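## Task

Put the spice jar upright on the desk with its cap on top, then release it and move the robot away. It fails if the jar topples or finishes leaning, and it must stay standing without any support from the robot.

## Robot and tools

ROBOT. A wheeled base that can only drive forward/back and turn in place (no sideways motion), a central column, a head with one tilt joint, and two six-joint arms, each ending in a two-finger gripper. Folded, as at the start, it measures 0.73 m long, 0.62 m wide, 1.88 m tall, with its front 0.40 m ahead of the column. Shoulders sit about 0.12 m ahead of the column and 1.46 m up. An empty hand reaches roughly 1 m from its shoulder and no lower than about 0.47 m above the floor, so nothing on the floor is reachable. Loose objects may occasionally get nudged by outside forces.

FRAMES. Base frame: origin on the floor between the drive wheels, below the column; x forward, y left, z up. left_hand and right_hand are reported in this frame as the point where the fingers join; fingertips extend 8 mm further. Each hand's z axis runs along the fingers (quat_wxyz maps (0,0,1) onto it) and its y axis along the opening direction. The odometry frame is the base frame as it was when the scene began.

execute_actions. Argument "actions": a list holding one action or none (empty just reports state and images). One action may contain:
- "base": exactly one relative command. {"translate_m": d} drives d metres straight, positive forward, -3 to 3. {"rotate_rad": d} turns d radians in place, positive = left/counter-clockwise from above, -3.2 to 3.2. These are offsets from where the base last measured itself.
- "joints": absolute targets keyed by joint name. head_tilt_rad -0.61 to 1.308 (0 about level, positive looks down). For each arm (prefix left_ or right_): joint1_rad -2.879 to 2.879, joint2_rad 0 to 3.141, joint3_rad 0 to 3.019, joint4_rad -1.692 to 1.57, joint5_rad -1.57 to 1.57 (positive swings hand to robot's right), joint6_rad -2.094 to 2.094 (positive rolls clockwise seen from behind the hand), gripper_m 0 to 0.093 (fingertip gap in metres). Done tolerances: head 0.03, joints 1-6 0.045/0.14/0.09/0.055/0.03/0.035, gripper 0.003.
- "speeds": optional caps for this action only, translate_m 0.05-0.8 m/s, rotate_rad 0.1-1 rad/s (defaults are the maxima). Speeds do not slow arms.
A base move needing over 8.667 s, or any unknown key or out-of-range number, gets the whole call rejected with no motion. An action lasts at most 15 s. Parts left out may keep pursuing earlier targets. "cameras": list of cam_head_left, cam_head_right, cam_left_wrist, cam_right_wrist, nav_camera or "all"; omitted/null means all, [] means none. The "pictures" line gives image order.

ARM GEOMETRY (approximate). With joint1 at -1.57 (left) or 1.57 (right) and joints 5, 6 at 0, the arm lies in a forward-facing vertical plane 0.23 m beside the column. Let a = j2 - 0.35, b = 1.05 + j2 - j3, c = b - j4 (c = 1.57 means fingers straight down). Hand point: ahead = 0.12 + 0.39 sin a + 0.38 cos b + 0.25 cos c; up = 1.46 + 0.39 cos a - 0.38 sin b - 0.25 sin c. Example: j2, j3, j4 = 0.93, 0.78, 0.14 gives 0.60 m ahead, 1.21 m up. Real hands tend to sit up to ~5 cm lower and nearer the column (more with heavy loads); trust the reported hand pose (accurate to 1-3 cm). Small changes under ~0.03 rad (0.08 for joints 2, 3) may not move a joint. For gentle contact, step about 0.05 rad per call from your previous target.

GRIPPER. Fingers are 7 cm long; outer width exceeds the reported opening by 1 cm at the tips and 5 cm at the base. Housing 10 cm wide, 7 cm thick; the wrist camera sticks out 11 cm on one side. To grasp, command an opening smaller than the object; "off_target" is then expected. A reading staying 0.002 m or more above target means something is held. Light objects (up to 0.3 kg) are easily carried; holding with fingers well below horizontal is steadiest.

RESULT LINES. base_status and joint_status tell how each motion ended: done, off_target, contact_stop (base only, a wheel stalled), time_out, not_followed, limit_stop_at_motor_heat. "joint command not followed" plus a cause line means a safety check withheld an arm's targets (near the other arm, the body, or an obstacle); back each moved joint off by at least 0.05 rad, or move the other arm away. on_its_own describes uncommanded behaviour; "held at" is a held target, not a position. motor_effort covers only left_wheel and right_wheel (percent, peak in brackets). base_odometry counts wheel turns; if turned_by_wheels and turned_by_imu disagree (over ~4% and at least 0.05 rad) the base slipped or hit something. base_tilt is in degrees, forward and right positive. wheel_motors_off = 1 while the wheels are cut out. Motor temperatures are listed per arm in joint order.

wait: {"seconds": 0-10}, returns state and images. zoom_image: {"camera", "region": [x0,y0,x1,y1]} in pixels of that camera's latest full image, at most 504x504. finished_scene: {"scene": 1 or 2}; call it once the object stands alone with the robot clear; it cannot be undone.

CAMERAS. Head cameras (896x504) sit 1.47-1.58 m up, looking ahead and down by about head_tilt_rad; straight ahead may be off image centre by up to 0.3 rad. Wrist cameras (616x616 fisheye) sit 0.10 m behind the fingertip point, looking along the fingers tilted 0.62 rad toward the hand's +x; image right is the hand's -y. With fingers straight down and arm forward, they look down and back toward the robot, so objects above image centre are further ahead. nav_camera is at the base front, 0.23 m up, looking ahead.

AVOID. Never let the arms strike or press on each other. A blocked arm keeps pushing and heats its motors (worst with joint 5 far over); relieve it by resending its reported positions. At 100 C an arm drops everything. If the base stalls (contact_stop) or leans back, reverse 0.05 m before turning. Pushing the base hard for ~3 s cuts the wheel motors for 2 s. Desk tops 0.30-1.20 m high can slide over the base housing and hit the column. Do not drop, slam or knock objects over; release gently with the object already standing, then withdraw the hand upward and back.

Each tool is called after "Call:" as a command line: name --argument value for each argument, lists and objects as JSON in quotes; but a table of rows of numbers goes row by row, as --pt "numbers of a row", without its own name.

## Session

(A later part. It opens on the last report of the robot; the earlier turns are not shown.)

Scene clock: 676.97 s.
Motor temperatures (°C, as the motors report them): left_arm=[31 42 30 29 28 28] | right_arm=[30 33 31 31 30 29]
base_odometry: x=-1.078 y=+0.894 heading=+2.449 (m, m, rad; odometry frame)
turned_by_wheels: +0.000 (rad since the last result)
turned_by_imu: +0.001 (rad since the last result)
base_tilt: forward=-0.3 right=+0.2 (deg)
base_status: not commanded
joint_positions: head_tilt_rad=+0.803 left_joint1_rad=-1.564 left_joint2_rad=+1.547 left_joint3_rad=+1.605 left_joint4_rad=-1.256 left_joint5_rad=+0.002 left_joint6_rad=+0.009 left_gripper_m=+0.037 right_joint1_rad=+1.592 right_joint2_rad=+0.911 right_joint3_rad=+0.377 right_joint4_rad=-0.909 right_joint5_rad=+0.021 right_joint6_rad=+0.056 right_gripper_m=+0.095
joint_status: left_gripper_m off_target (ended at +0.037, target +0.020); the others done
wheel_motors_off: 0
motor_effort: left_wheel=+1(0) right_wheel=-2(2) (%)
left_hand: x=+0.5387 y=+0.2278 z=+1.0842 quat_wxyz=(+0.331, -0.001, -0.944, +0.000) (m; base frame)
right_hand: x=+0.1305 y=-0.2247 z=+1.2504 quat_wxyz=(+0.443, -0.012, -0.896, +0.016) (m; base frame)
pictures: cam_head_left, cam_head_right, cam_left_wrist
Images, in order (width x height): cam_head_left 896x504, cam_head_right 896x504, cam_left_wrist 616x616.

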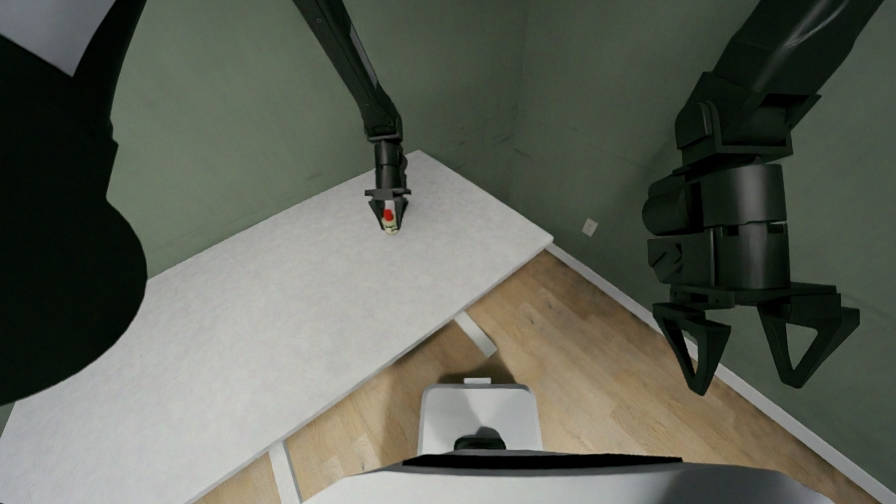

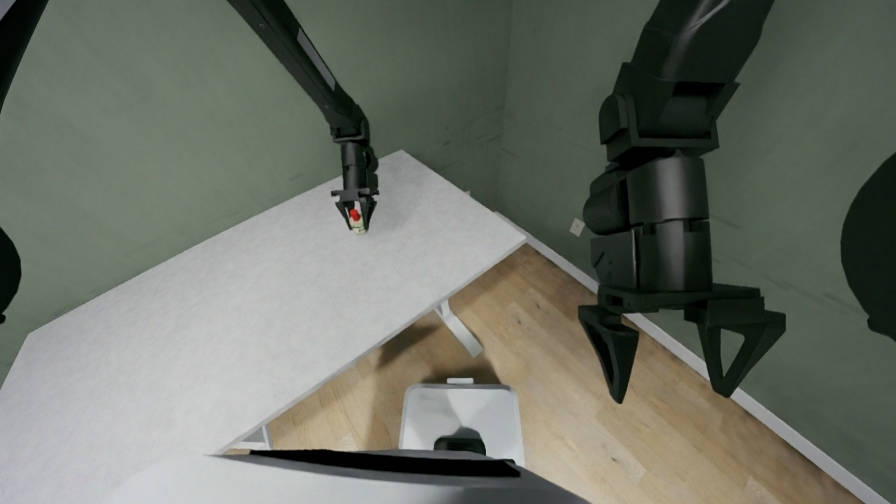

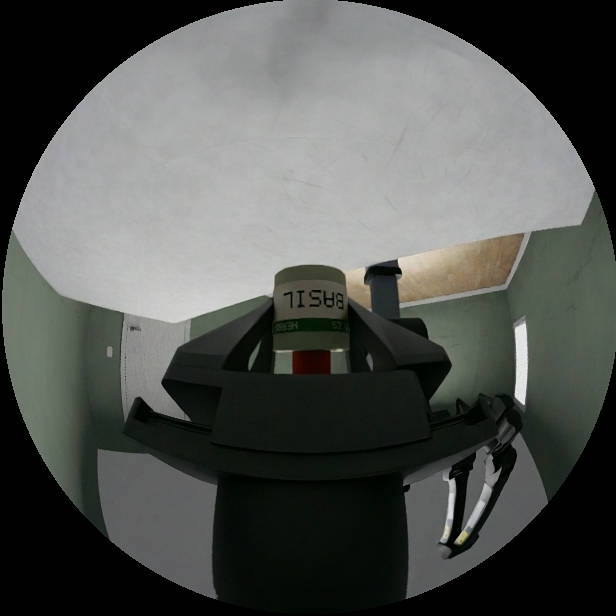

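Call:
execute_actions --actions '[]'

Scene clock: 698.30 s.
Motor temperatures (°C, as the motors report them): left_arm=[31 42 29 29 28 28] | right_arm=[30 33 31 31 30 29]
base_odometry: x=-1.078 y=+0.894 heading=+2.449 (m, m, rad; odometry frame)
turned_by_wheels: +0.000 (rad since the last result)
turned_by_imu: +0.001 (rad since the last result)
base_tilt: forward=-0.3 right=+0.1 (deg)
base_status: not commanded
joint_positions: head_tilt_rad=+0.803 left_joint1_rad=-1.564 left_joint2_rad=+1.547 left_joint3_rad=+1.605 left_joint4_rad=-1.256 left_joint5_rad=+0.002 left_joint6_rad=+0.009 left_gripper_m=+0.037 right_joint1_rad=+1.592 right_joint2_rad=+0.911 right_joint3_rad=+0.377 right_joint4_rad=-0.909 right_joint5_rad=+0.021 right_joint6_rad=+0.056 right_gripper_m=+0.095
joint_status: left_gripper_m off_target (ended at +0.037, target +0.020); the others done
wheel_motors_off: 0
motor_effort: left_wheel=+3(0) right_wheel=-2(2) (%)
left_hand: x=+0.5387 y=+0.2278 z=+1.0842 quat_wxyz=(+0.331, -0.001, -0.944, +0.000) (m; base frame)
right_hand: x=+0.1305 y=-0.2247 z=+1.2504 quat_wxyz=(+0.443, -0.012, -0.896, +0.016) (m; base frame)
pictures: cam_head_left, cam_head_right, cam_left_wrist, cam_right_wrist, nav_camera
Images, in order (width x height): cam_head_left 896x504, cam_head_right 896x504, cam_left_wrist 616x616, cam_right_wrist 616x616, nav_camera 896x504.

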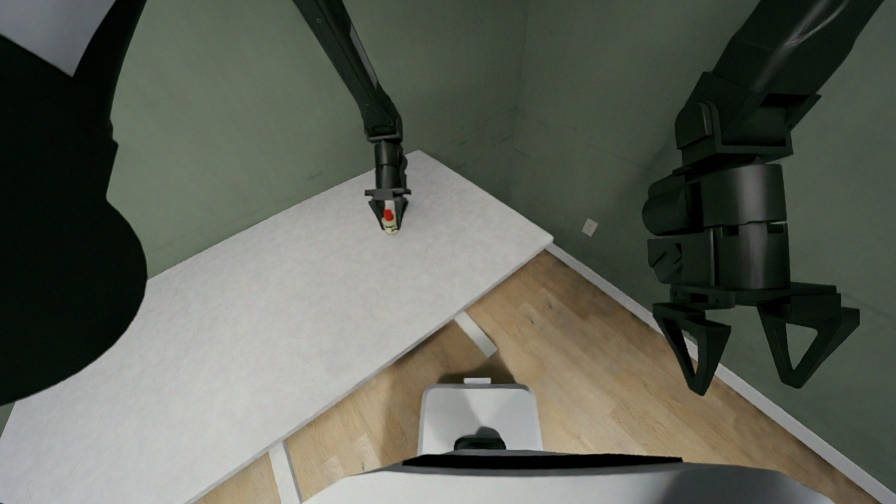

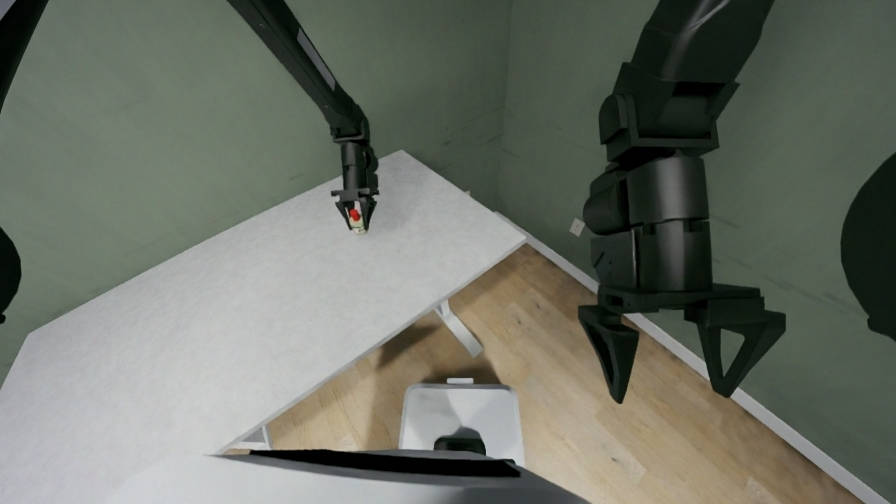

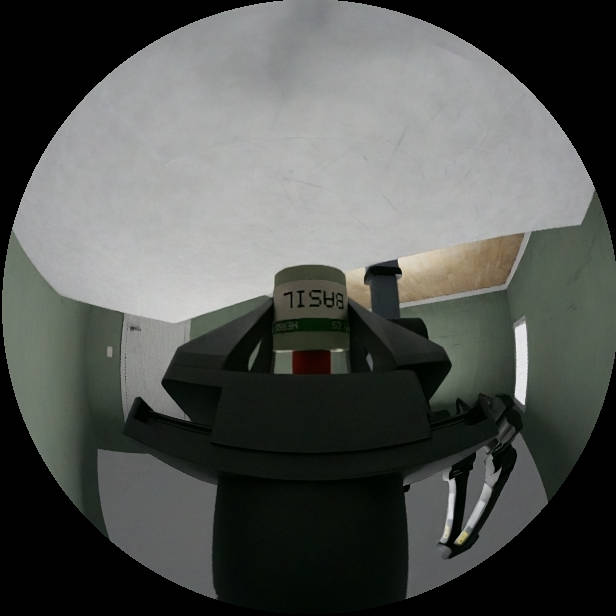

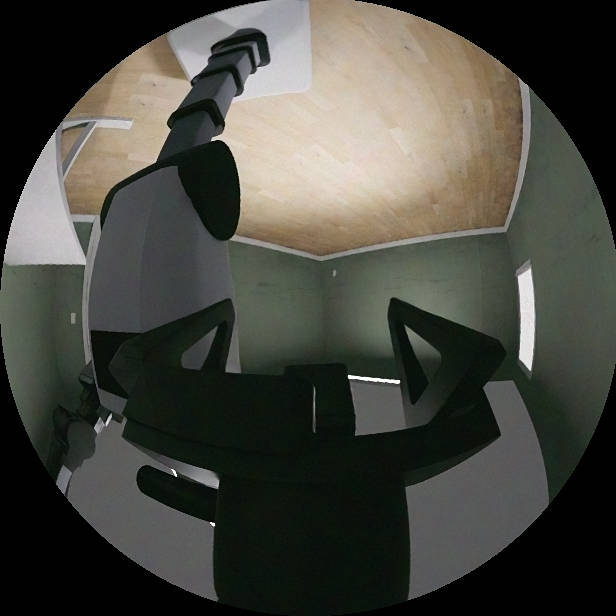

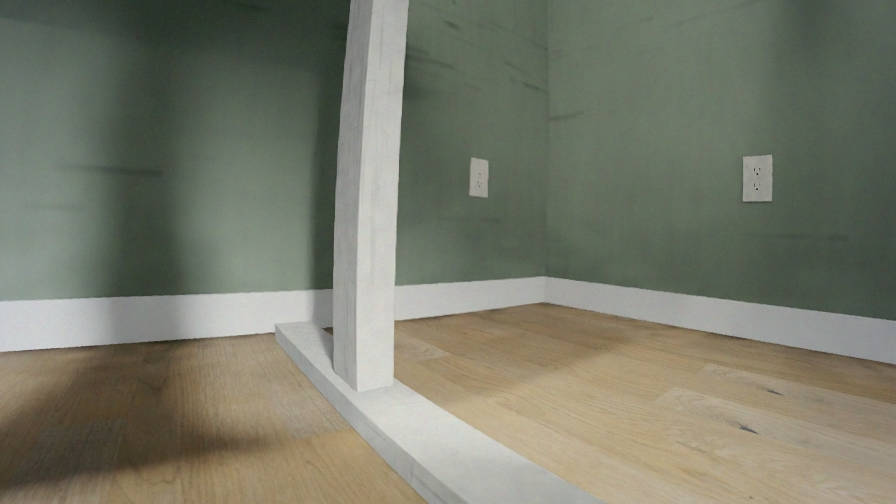

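Call:
execute_actions --actions '[{"joints": {"left_joint2_rad": 1.765, "left_joint3_rad": 1.77, "left_joint4_rad": -1.19}}]' --cameras '["cam_head_left", "cam_left_wrist"]'

Scene clock: 743.00 s.
Motor temperatures (°C, as the motors report them): left_arm=[31 42 29 29 28 28] | right_arm=[30 33 31 31 30 29]
base_odometry: x=-1.078 y=+0.894 heading=+2.449 (m, m, rad; odometry frame)
turned_by_wheels: +0.000 (rad since the last result)
turned_by_imu: +0.001 (rad since the last result)
base_tilt: forward=-0.2 right=+0.2 (deg)
base_status: not commanded
joint_positions: head_tilt_rad=+0.803 left_joint1_rad=-1.564 left_joint2_rad=+1.776 left_joint3_rad=+1.762 left_joint4_rad=-1.191 left_joint5_rad=+0.002 left_joint6_rad=+0.009 left_gripper_m=+0.037 right_joint1_rad=+1.592 right_joint2_rad=+0.911 right_joint3_rad=+0.377 right_joint4_rad=-0.909 right_joint5_rad=+0.021 right_joint6_rad=+0.056 right_gripper_m=+0.095
joint_status: all done
wheel_motors_off: 0
motor_effort: left_wheel=-1(0) right_wheel=-2(2) (%)
left_hand: x=+0.5363 y=+0.2284 z=+0.9861 quat_wxyz=(+0.334, -0.001, -0.943, +0.000) (m; base frame)
right_hand: x=+0.1305 y=-0.2247 z=+1.2504 quat_wxyz=(+0.443, -0.012, -0.896, +0.016) (m; base frame)
pictures: cam_head_left, cam_left_wrist
Images, in order (width x height): cam_head_left 896x504, cam_left_wrist 616x616.

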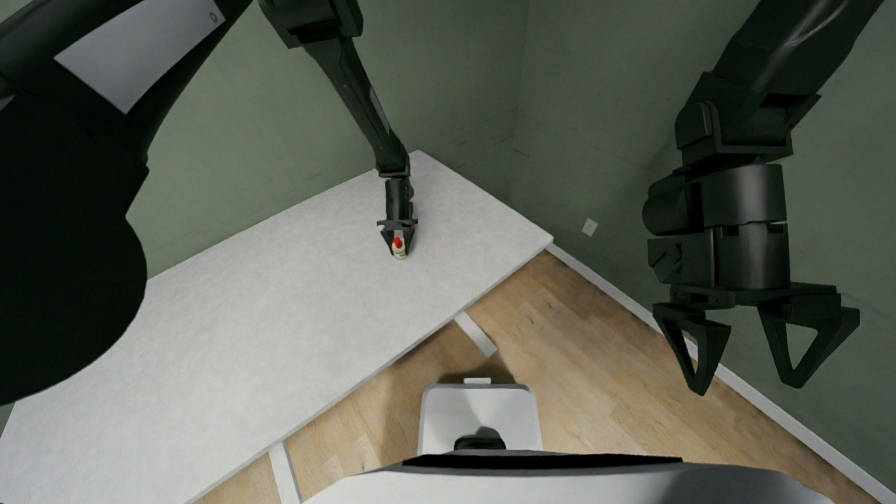

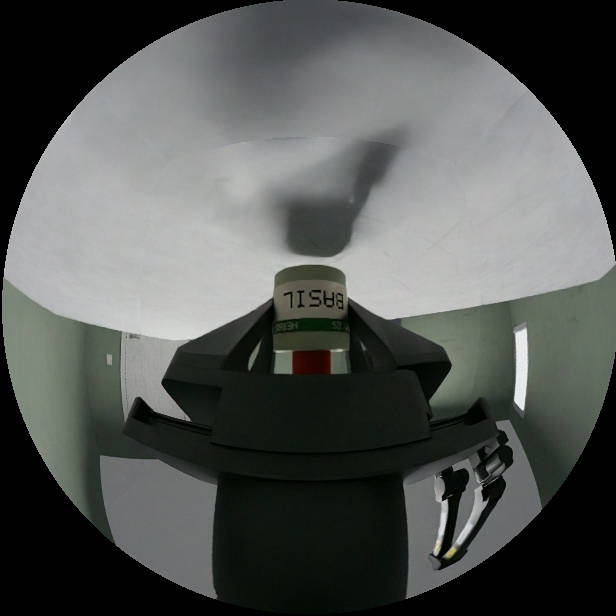

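Call:
execute_actions --actions '[{"joints": {"left_joint2_rad": 1.79}}]' --cameras '["cam_left_wrist"]'

Scene clock: 753.50 s.
Motor temperatures (°C, as the motors report them): left_arm=[31 42 29 29 28 28] | right_arm=[30 33 31 31 30 29]
base_odometry: x=-1.078 y=+0.894 heading=+2.449 (m, m, rad; odometry frame)
turned_by_wheels: +0.000 (rad since the last result)
turned_by_imu: +0.001 (rad since the last result)
base_tilt: forward=-0.3 right=+0.3 (deg)
base_status: not commanded
joint_positions: head_tilt_rad=+0.803 left_joint1_rad=-1.564 left_joint2_rad=+1.776 left_joint3_rad=+1.762 left_joint4_rad=-1.191 left_joint5_rad=+0.002 left_joint6_rad=+0.009 left_gripper_m=+0.037 right_joint1_rad=+1.592 right_joint2_rad=+0.911 right_joint3_rad=+0.377 right_joint4_rad=-0.909 right_joint5_rad=+0.021 right_joint6_rad=+0.056 right_gripper_m=+0.095
joint_status: all done
wheel_motors_off: 0
motor_effort: left_wheel=+1(1) right_wheel=-2(2) (%)
left_hand: x=+0.5363 y=+0.2284 z=+0.9861 quat_wxyz=(+0.334, -0.001, -0.943, +0.000) (m; base frame)
right_hand: x=+0.1305 y=-0.2247 z=+1.2504 quat_wxyz=(+0.443, -0.012, -0.896, +0.016) (m; base frame)
pictures: cam_left_wrist
Images, in order (width x height): cam_left_wrist 616x616.

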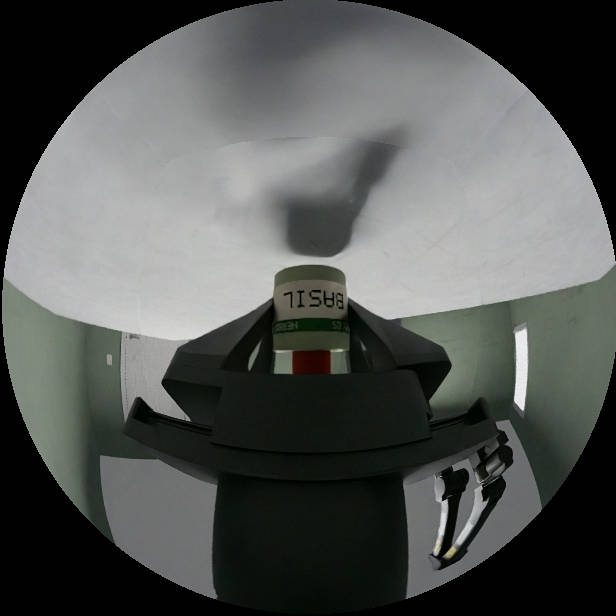

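Call:
execute_actions --actions '[{"joints": {"left_joint2_rad": 1.802}}]' --cameras '["cam_left_wrist"]'

Scene clock: 768.57 s.
Motor temperatures (°C, as the motors report them): left_arm=[31 42 29 29 28 28] | right_arm=[30 33 31 31 30 29]
base_odometry: x=-1.078 y=+0.894 heading=+2.449 (m, m, rad; odometry frame)
turned_by_wheels: +0.000 (rad since the last result)
turned_by_imu: +0.001 (rad since the last result)
base_tilt: forward=-0.3 right=+0.2 (deg)
base_status: not commanded
joint_positions: head_tilt_rad=+0.803 left_joint1_rad=-1.564 left_joint2_rad=+1.777 left_joint3_rad=+1.762 left_joint4_rad=-1.191 left_joint5_rad=+0.002 left_joint6_rad=+0.009 left_gripper_m=+0.037 right_joint1_rad=+1.592 right_joint2_rad=+0.911 right_joint3_rad=+0.377 right_joint4_rad=-0.909 right_joint5_rad=+0.021 right_joint6_rad=+0.056 right_gripper_m=+0.095
joint_status: all done
wheel_motors_off: 0
motor_effort: left_wheel=+0(0) right_wheel=-2(2) (%)
left_hand: x=+0.5358 y=+0.2284 z=+0.9856 quat_wxyz=(+0.335, -0.001, -0.942, +0.000) (m; base frame)
right_hand: x=+0.1305 y=-0.2247 z=+1.2504 quat_wxyz=(+0.443, -0.012, -0.896, +0.016) (m; base frame)
pictures: cam_left_wrist
Images, in order (width x height): cam_left_wrist 616x616.

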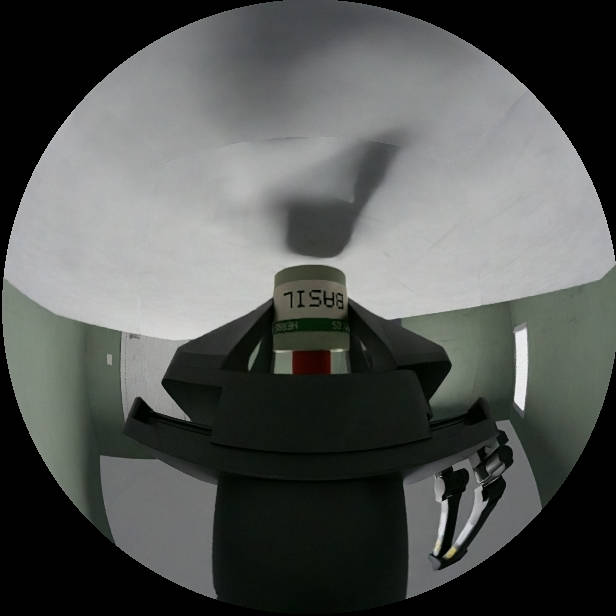

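Call:
execute_actions --actions '[{"joints": {"left_joint2_rad": 1.817}}]' --cameras '["cam_left_wrist"]'

Scene clock: 776.23 s.
Motor temperatures (°C, as the motors report them): left_arm=[31 42 29 29 28 28] | right_arm=[30 33 31 31 30 29]
base_odometry: x=-1.078 y=+0.894 heading=+2.449 (m, m, rad; odometry frame)
turned_by_wheels: +0.000 (rad since the last result)
turned_by_imu: +0.001 (rad since the last result)
base_tilt: forward=-0.3 right=+0.3 (deg)
base_status: not commanded
joint_positions: head_tilt_rad=+0.803 left_joint1_rad=-1.564 left_joint2_rad=+1.797 left_joint3_rad=+1.762 left_joint4_rad=-1.191 left_joint5_rad=+0.002 left_joint6_rad=+0.009 left_gripper_m=+0.037 right_joint1_rad=+1.592 right_joint2_rad=+0.911 right_joint3_rad=+0.377 right_joint4_rad=-0.909 right_joint5_rad=+0.021 right_joint6_rad=+0.056 right_gripper_m=+0.095
joint_status: all done
wheel_motors_off: 0
motor_effort: left_wheel=+1(3) right_wheel=-2(2) (%)
left_hand: x=+0.5263 y=+0.2284 z=+0.9775 quat_wxyz=(+0.344, -0.001, -0.939, +0.000) (m; base frame)
right_hand: x=+0.1305 y=-0.2247 z=+1.2504 quat_wxyz=(+0.443, -0.012, -0.896, +0.016) (m; base frame)
pictures: cam_left_wrist
Images, in order (width x height): cam_left_wrist 616x616.

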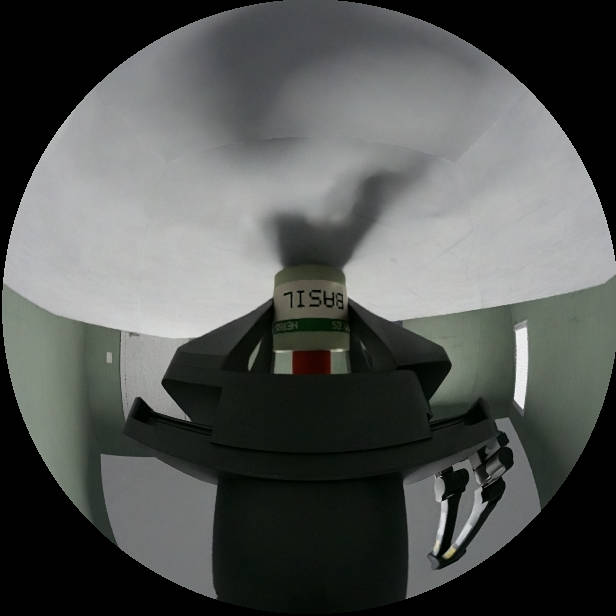

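Call:
zoom_image --camera "cam_left_wrist" --region '[210, 190, 410, 390]'

Call:
execute_actions --actions '[]' --cameras '["cam_head_left", "cam_head_right"]'

Region (210, 190, 410, 390) of cam_left_wrist's 616x616 image, scaled by 2.520, with more detail than that image has.

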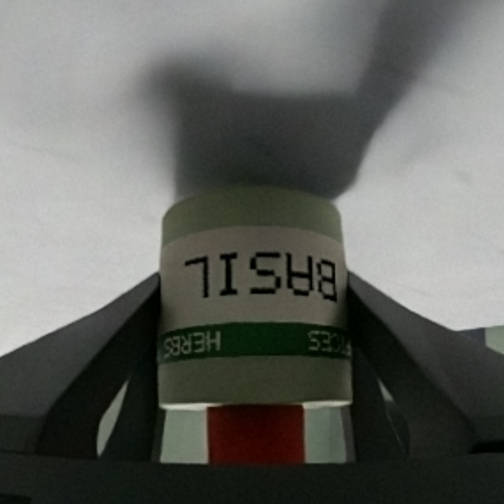

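Scene clock: 783.60 s.
Motor temperatures (°C, as the motors report them): left_arm=[31 42 29 29 28 28] | right_arm=[30 33 31 31 30 29]
base_odometry: x=-1.078 y=+0.894 heading=+2.449 (m, m, rad; odometry frame)
turned_by_wheels: +0.000 (rad since the last result)
turned_by_imu: +0.001 (rad since the last result)
base_tilt: forward=-0.3 right=+0.1 (deg)
base_status: not commanded
joint_positions: head_tilt_rad=+0.803 left_joint1_rad=-1.564 left_joint2_rad=+1.797 left_joint3_rad=+1.762 left_joint4_rad=-1.191 left_joint5_rad=+0.002 left_joint6_rad=+0.009 left_gripper_m=+0.037 right_joint1_rad=+1.592 right_joint2_rad=+0.911 right_joint3_rad=+0.377 right_joint4_rad=-0.909 right_joint5_rad=+0.021 right_joint6_rad=+0.056 right_gripper_m=+0.095
joint_status: all done
wheel_motors_off: 0
motor_effort: left_wheel=+3(3) right_wheel=-2(2) (%)
left_hand: x=+0.5263 y=+0.2284 z=+0.9775 quat_wxyz=(+0.344, -0.001, -0.939, +0.000) (m; base frame)
right_hand: x=+0.1305 y=-0.2247 z=+1.2504 quat_wxyz=(+0.443, -0.012, -0.896, +0.016) (m; base frame)
pictures: cam_head_left, cam_head_right
Images, in order (width x height): cam_head_left 896x504, cam_head_right 896x504.

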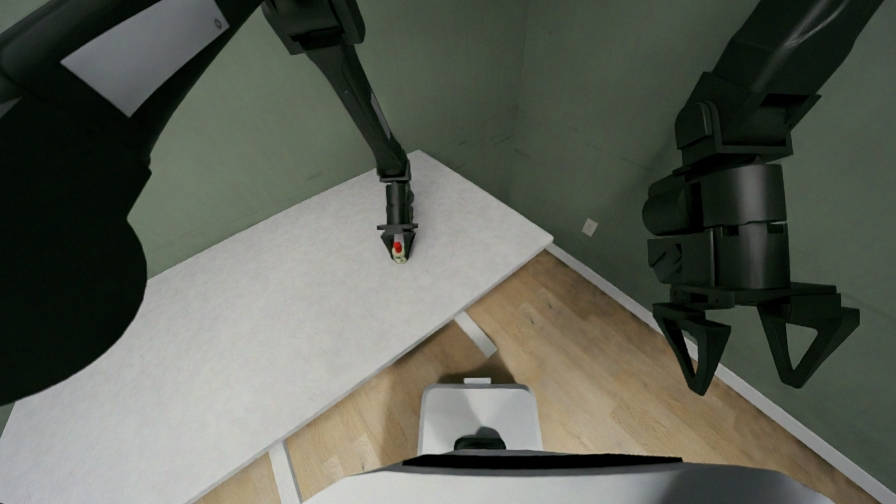

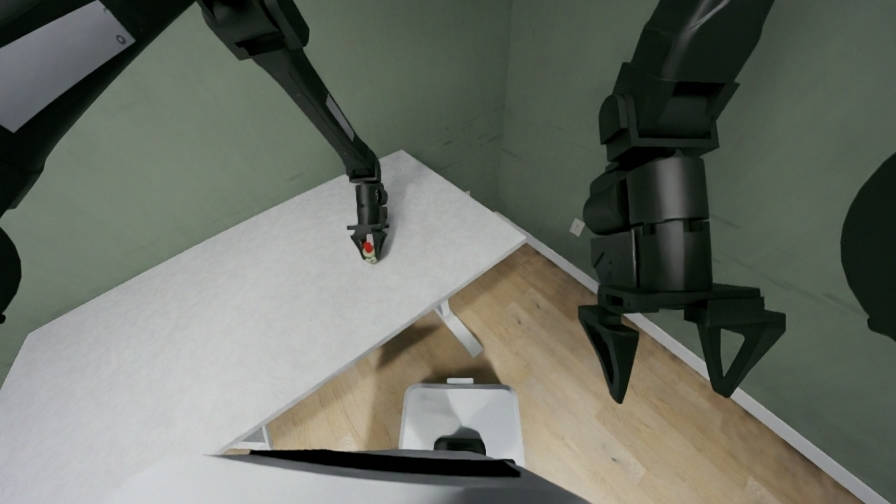

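Call:
execute_actions --actions '[{"joints": {"left_joint4_rad": -1.155}}]' --cameras '["cam_left_wrist"]'

Scene clock: 799.13 s.
Motor temperatures (°C, as the motors report them): left_arm=[31 42 29 29 28 28] | right_arm=[30 33 31 31 30 29]
base_odometry: x=-1.078 y=+0.894 heading=+2.449 (m, m, rad; odometry frame)
turned_by_wheels: +0.000 (rad since the last result)
turned_by_imu: +0.001 (rad since the last result)
base_tilt: forward=-0.3 right=+0.1 (deg)
base_status: not commanded
joint_positions: head_tilt_rad=+0.803 left_joint1_rad=-1.564 left_joint2_rad=+1.797 left_joint3_rad=+1.762 left_joint4_rad=-1.162 left_joint5_rad=+0.002 left_joint6_rad=+0.009 left_gripper_m=+0.037 right_joint1_rad=+1.592 right_joint2_rad=+0.911 right_joint3_rad=+0.377 right_joint4_rad=-0.909 right_joint5_rad=+0.021 right_joint6_rad=+0.056 right_gripper_m=+0.095
joint_status: all done
wheel_motors_off: 0
motor_effort: left_wheel=+2(3) right_wheel=-2(2) (%)
left_hand: x=+0.5318 y=+0.2285 z=+0.9730 quat_wxyz=(+0.330, -0.001, -0.944, +0.000) (m; base frame)
right_hand: x=+0.1305 y=-0.2247 z=+1.2504 quat_wxyz=(+0.443, -0.012, -0.896, +0.016) (m; base frame)
pictures: cam_left_wrist
Images, in order (width x height): cam_left_wrist 616x616.

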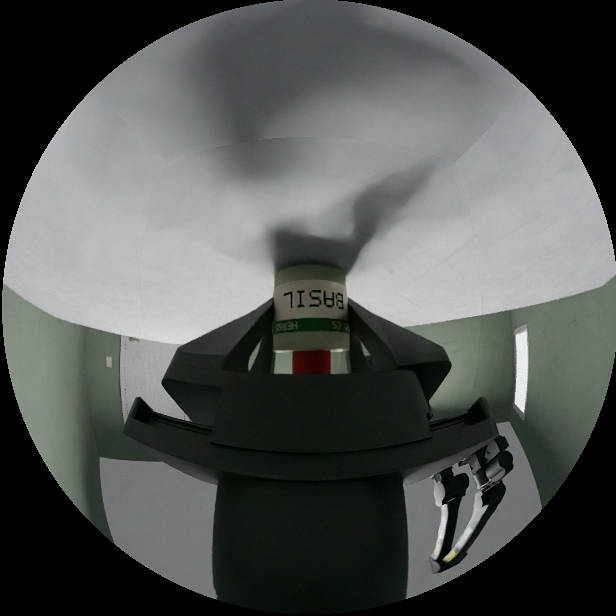

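Call:
execute_actions --actions '[{"joints": {"left_joint2_rad": 1.835}}]' --cameras '["cam_left_wrist"]'

Scene clock: 856.60 s.
Motor temperatures (°C, as the motors report them): left_arm=[31 42 29 29 28 28] | right_arm=[30 33 31 31 30 29]
base_odometry: x=-1.078 y=+0.894 heading=+2.449 (m, m, rad; odometry frame)
turned_by_wheels: +0.000 (rad since the last result)
turned_by_imu: +0.001 (rad since the last result)
base_tilt: forward=-0.3 right=+0.3 (deg)
base_status: not commanded
joint_positions: head_tilt_rad=+0.803 left_joint1_rad=-1.564 left_joint2_rad=+1.803 left_joint3_rad=+1.762 left_joint4_rad=-1.163 left_joint5_rad=+0.002 left_joint6_rad=+0.009 left_gripper_m=+0.037 right_joint1_rad=+1.592 right_joint2_rad=+0.911 right_joint3_rad=+0.377 right_joint4_rad=-0.909 right_joint5_rad=+0.021 right_joint6_rad=+0.056 right_gripper_m=+0.095
joint_status: all done
wheel_motors_off: 0
motor_effort: left_wheel=+5(3) right_wheel=-2(2) (%)
left_hand: x=+0.5286 y=+0.2285 z=+0.9705 quat_wxyz=(+0.334, -0.001, -0.943, +0.000) (m; base frame)
right_hand: x=+0.1305 y=-0.2247 z=+1.2504 quat_wxyz=(+0.443, -0.012, -0.896, +0.016) (m; base frame)
pictures: cam_left_wrist
Images, in order (width x height): cam_left_wrist 616x616.

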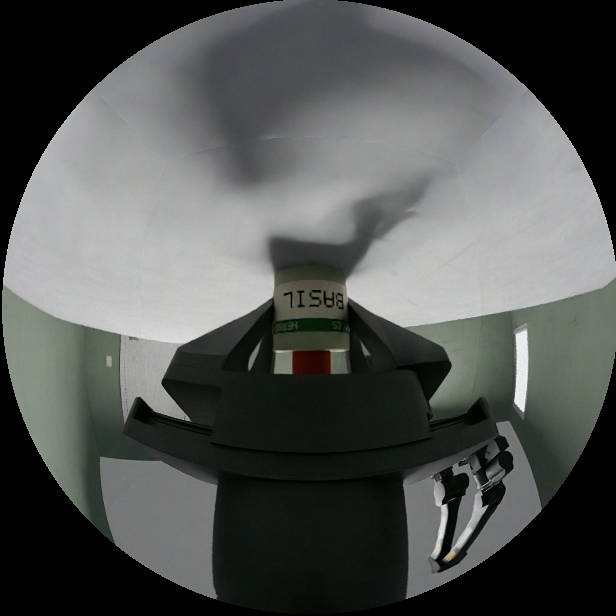

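Call:
execute_actions --actions '[{"joints": {"left_gripper_m": 0.09, "left_joint2_rad": 1.8}}]' --cameras '["cam_head_left", "cam_left_wrist"]'

Scene clock: 863.30 s.
Motor temperatures (°C, as the motors report them): left_arm=[31 42 29 29 28 28] | right_arm=[30 33 31 31 30 29]
base_odometry: x=-1.078 y=+0.894 heading=+2.449 (m, m, rad; odometry frame)
turned_by_wheels: +0.000 (rad since the last result)
turned_by_imu: +0.001 (rad since the last result)
base_tilt: forward=-0.4 right=+0.2 (deg)
base_status: not commanded
joint_positions: head_tilt_rad=+0.803 left_joint1_rad=-1.564 left_joint2_rad=+1.803 left_joint3_rad=+1.762 left_joint4_rad=-1.162 left_joint5_rad=+0.002 left_joint6_rad=+0.009 left_gripper_m=+0.090 right_joint1_rad=+1.592 right_joint2_rad=+0.911 right_joint3_rad=+0.377 right_joint4_rad=-0.909 right_joint5_rad=+0.021 right_joint6_rad=+0.056 right_gripper_m=+0.095
joint_status: all done
wheel_motors_off: 0
motor_effort: left_wheel=+2(4) right_wheel=-2(2) (%)
left_hand: x=+0.5286 y=+0.2285 z=+0.9704 quat_wxyz=(+0.333, -0.001, -0.943, +0.000) (m; base frame)
right_hand: x=+0.1305 y=-0.2247 z=+1.2504 quat_wxyz=(+0.443, -0.012, -0.896, +0.016) (m; base frame)
pictures: cam_head_left, cam_left_wrist
Images, in order (width x height): cam_head_left 896x504, cam_left_wrist 616x616.

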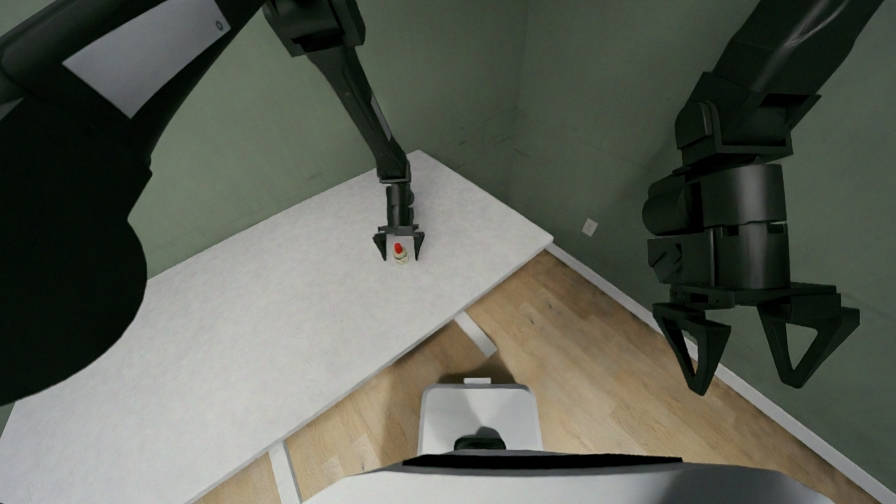

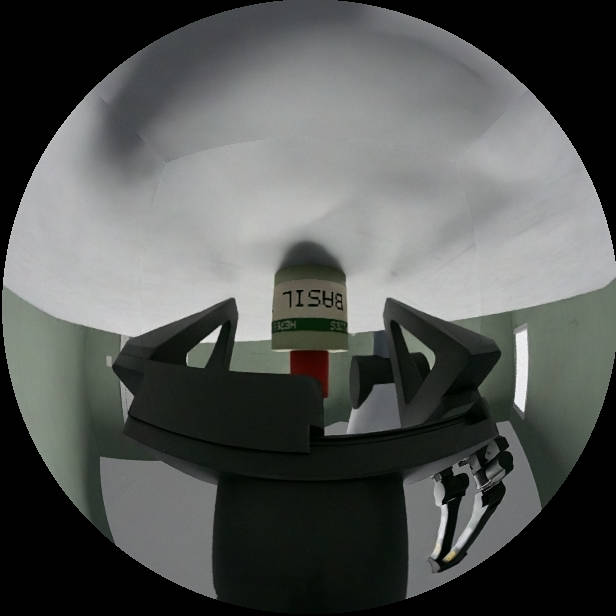

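Call:
execute_actions --actions '[{"joints": {"left_joint2_rad": 1.2}}]' --cameras '["cam_head_left", "cam_head_right", "cam_left_wrist"]'

Scene clock: 923.87 s.
Motor temperatures (°C, as the motors report them): left_arm=[31 43 29 29 28 28] | right_arm=[30 33 31 31 30 29]
base_odometry: x=-1.078 y=+0.894 heading=+2.449 (m, m, rad; odometry frame)
turned_by_wheels: +0.000 (rad since the last result)
turned_by_imu: +0.001 (rad since the last result)
base_tilt: forward=-0.2 right=+0.1 (deg)
base_status: not commanded
joint_positions: head_tilt_rad=+0.803 left_joint1_rad=-1.564 left_joint2_rad=+1.194 left_joint3_rad=+1.765 left_joint4_rad=-1.160 left_joint5_rad=+0.002 left_joint6_rad=+0.009 left_gripper_m=+0.090 right_joint1_rad=+1.592 right_joint2_rad=+0.911 right_joint3_rad=+0.377 right_joint4_rad=-0.909 right_joint5_rad=+0.021 right_joint6_rad=+0.056 right_gripper_m=+0.095
joint_status: all done
wheel_motors_off: 0
motor_effort: left_wheel=+1(1) right_wheel=-2(3) (%)
left_hand: x=+0.7359 y=+0.2273 z=+1.2902 quat_wxyz=(+0.033, -0.003, -0.999, -0.002) (m; base frame)
right_hand: x=+0.1305 y=-0.2247 z=+1.2504 quat_wxyz=(+0.443, -0.012, -0.896, +0.016) (m; base frame)
pictures: cam_head_left, cam_head_right, cam_left_wrist
Images, in order (width x height): cam_head_left 896x504, cam_head_right 896x504, cam_left_wrist 616x616.

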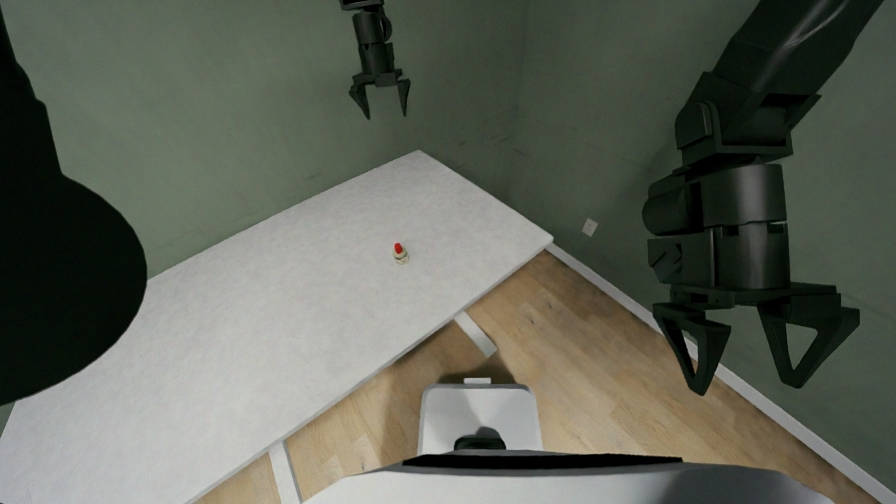

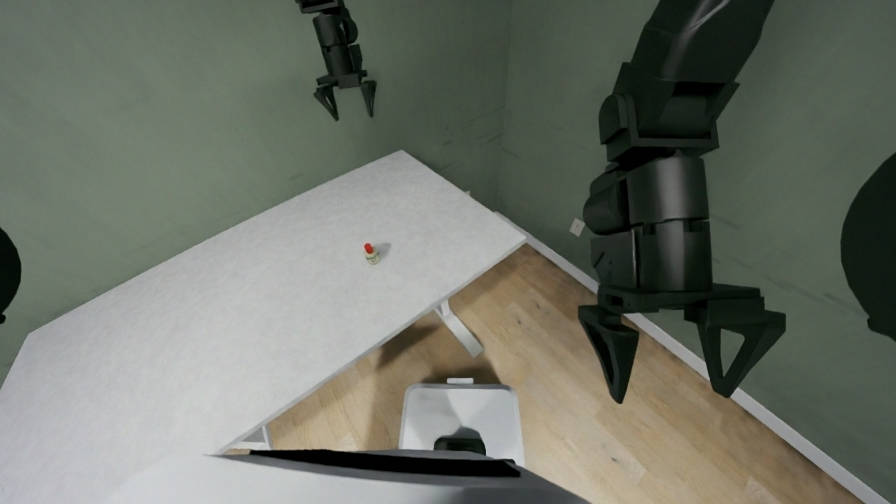

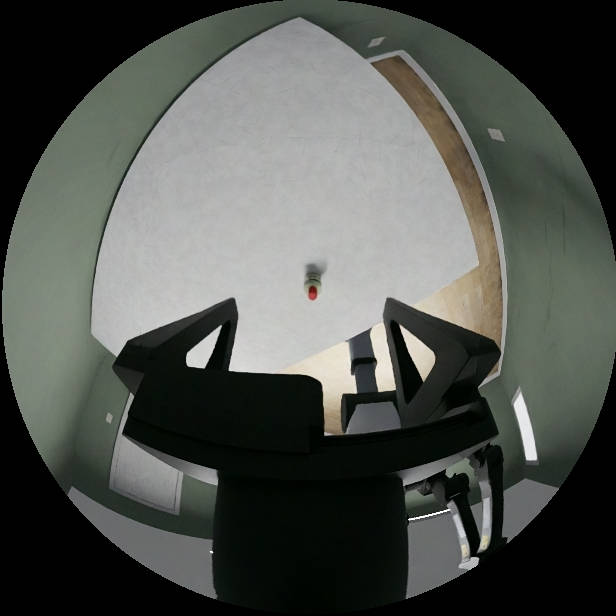

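The jar stands on the desk with the hand well clear. Let me zoom to confirm it is upright with the cap up.

Call:
zoom_image --camera "cam_head_left" --region '[350, 210, 450, 290]'

Call:
zoom_image --camera "cam_left_wrist" --region '[260, 235, 370, 325]'

Region (350, 210, 450, 290) of cam_head_left's 896x504 image, scaled by 5.040, with more detail than that image has; it fills the top 403 rows of this view, and the rest is white.

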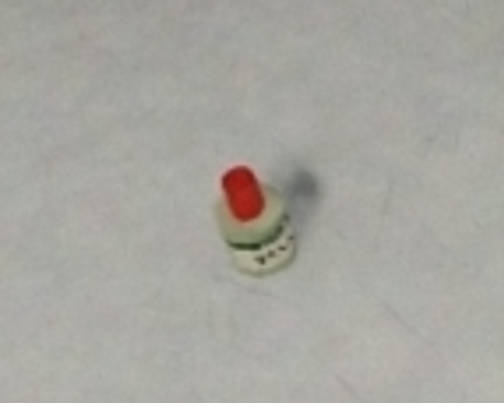

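Region (260, 235, 370, 325) of cam_left_wrist's 616x616 image, scaled by 4.582, with more detail than that image has; it fills the top 412 rows of this view, and the rest is white.

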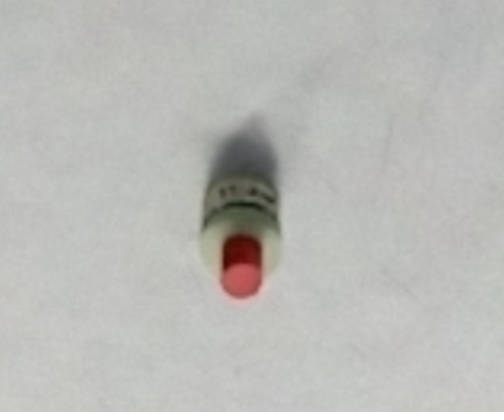

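Call:
finished_scene --scene 2

The scene is finished: the task was done.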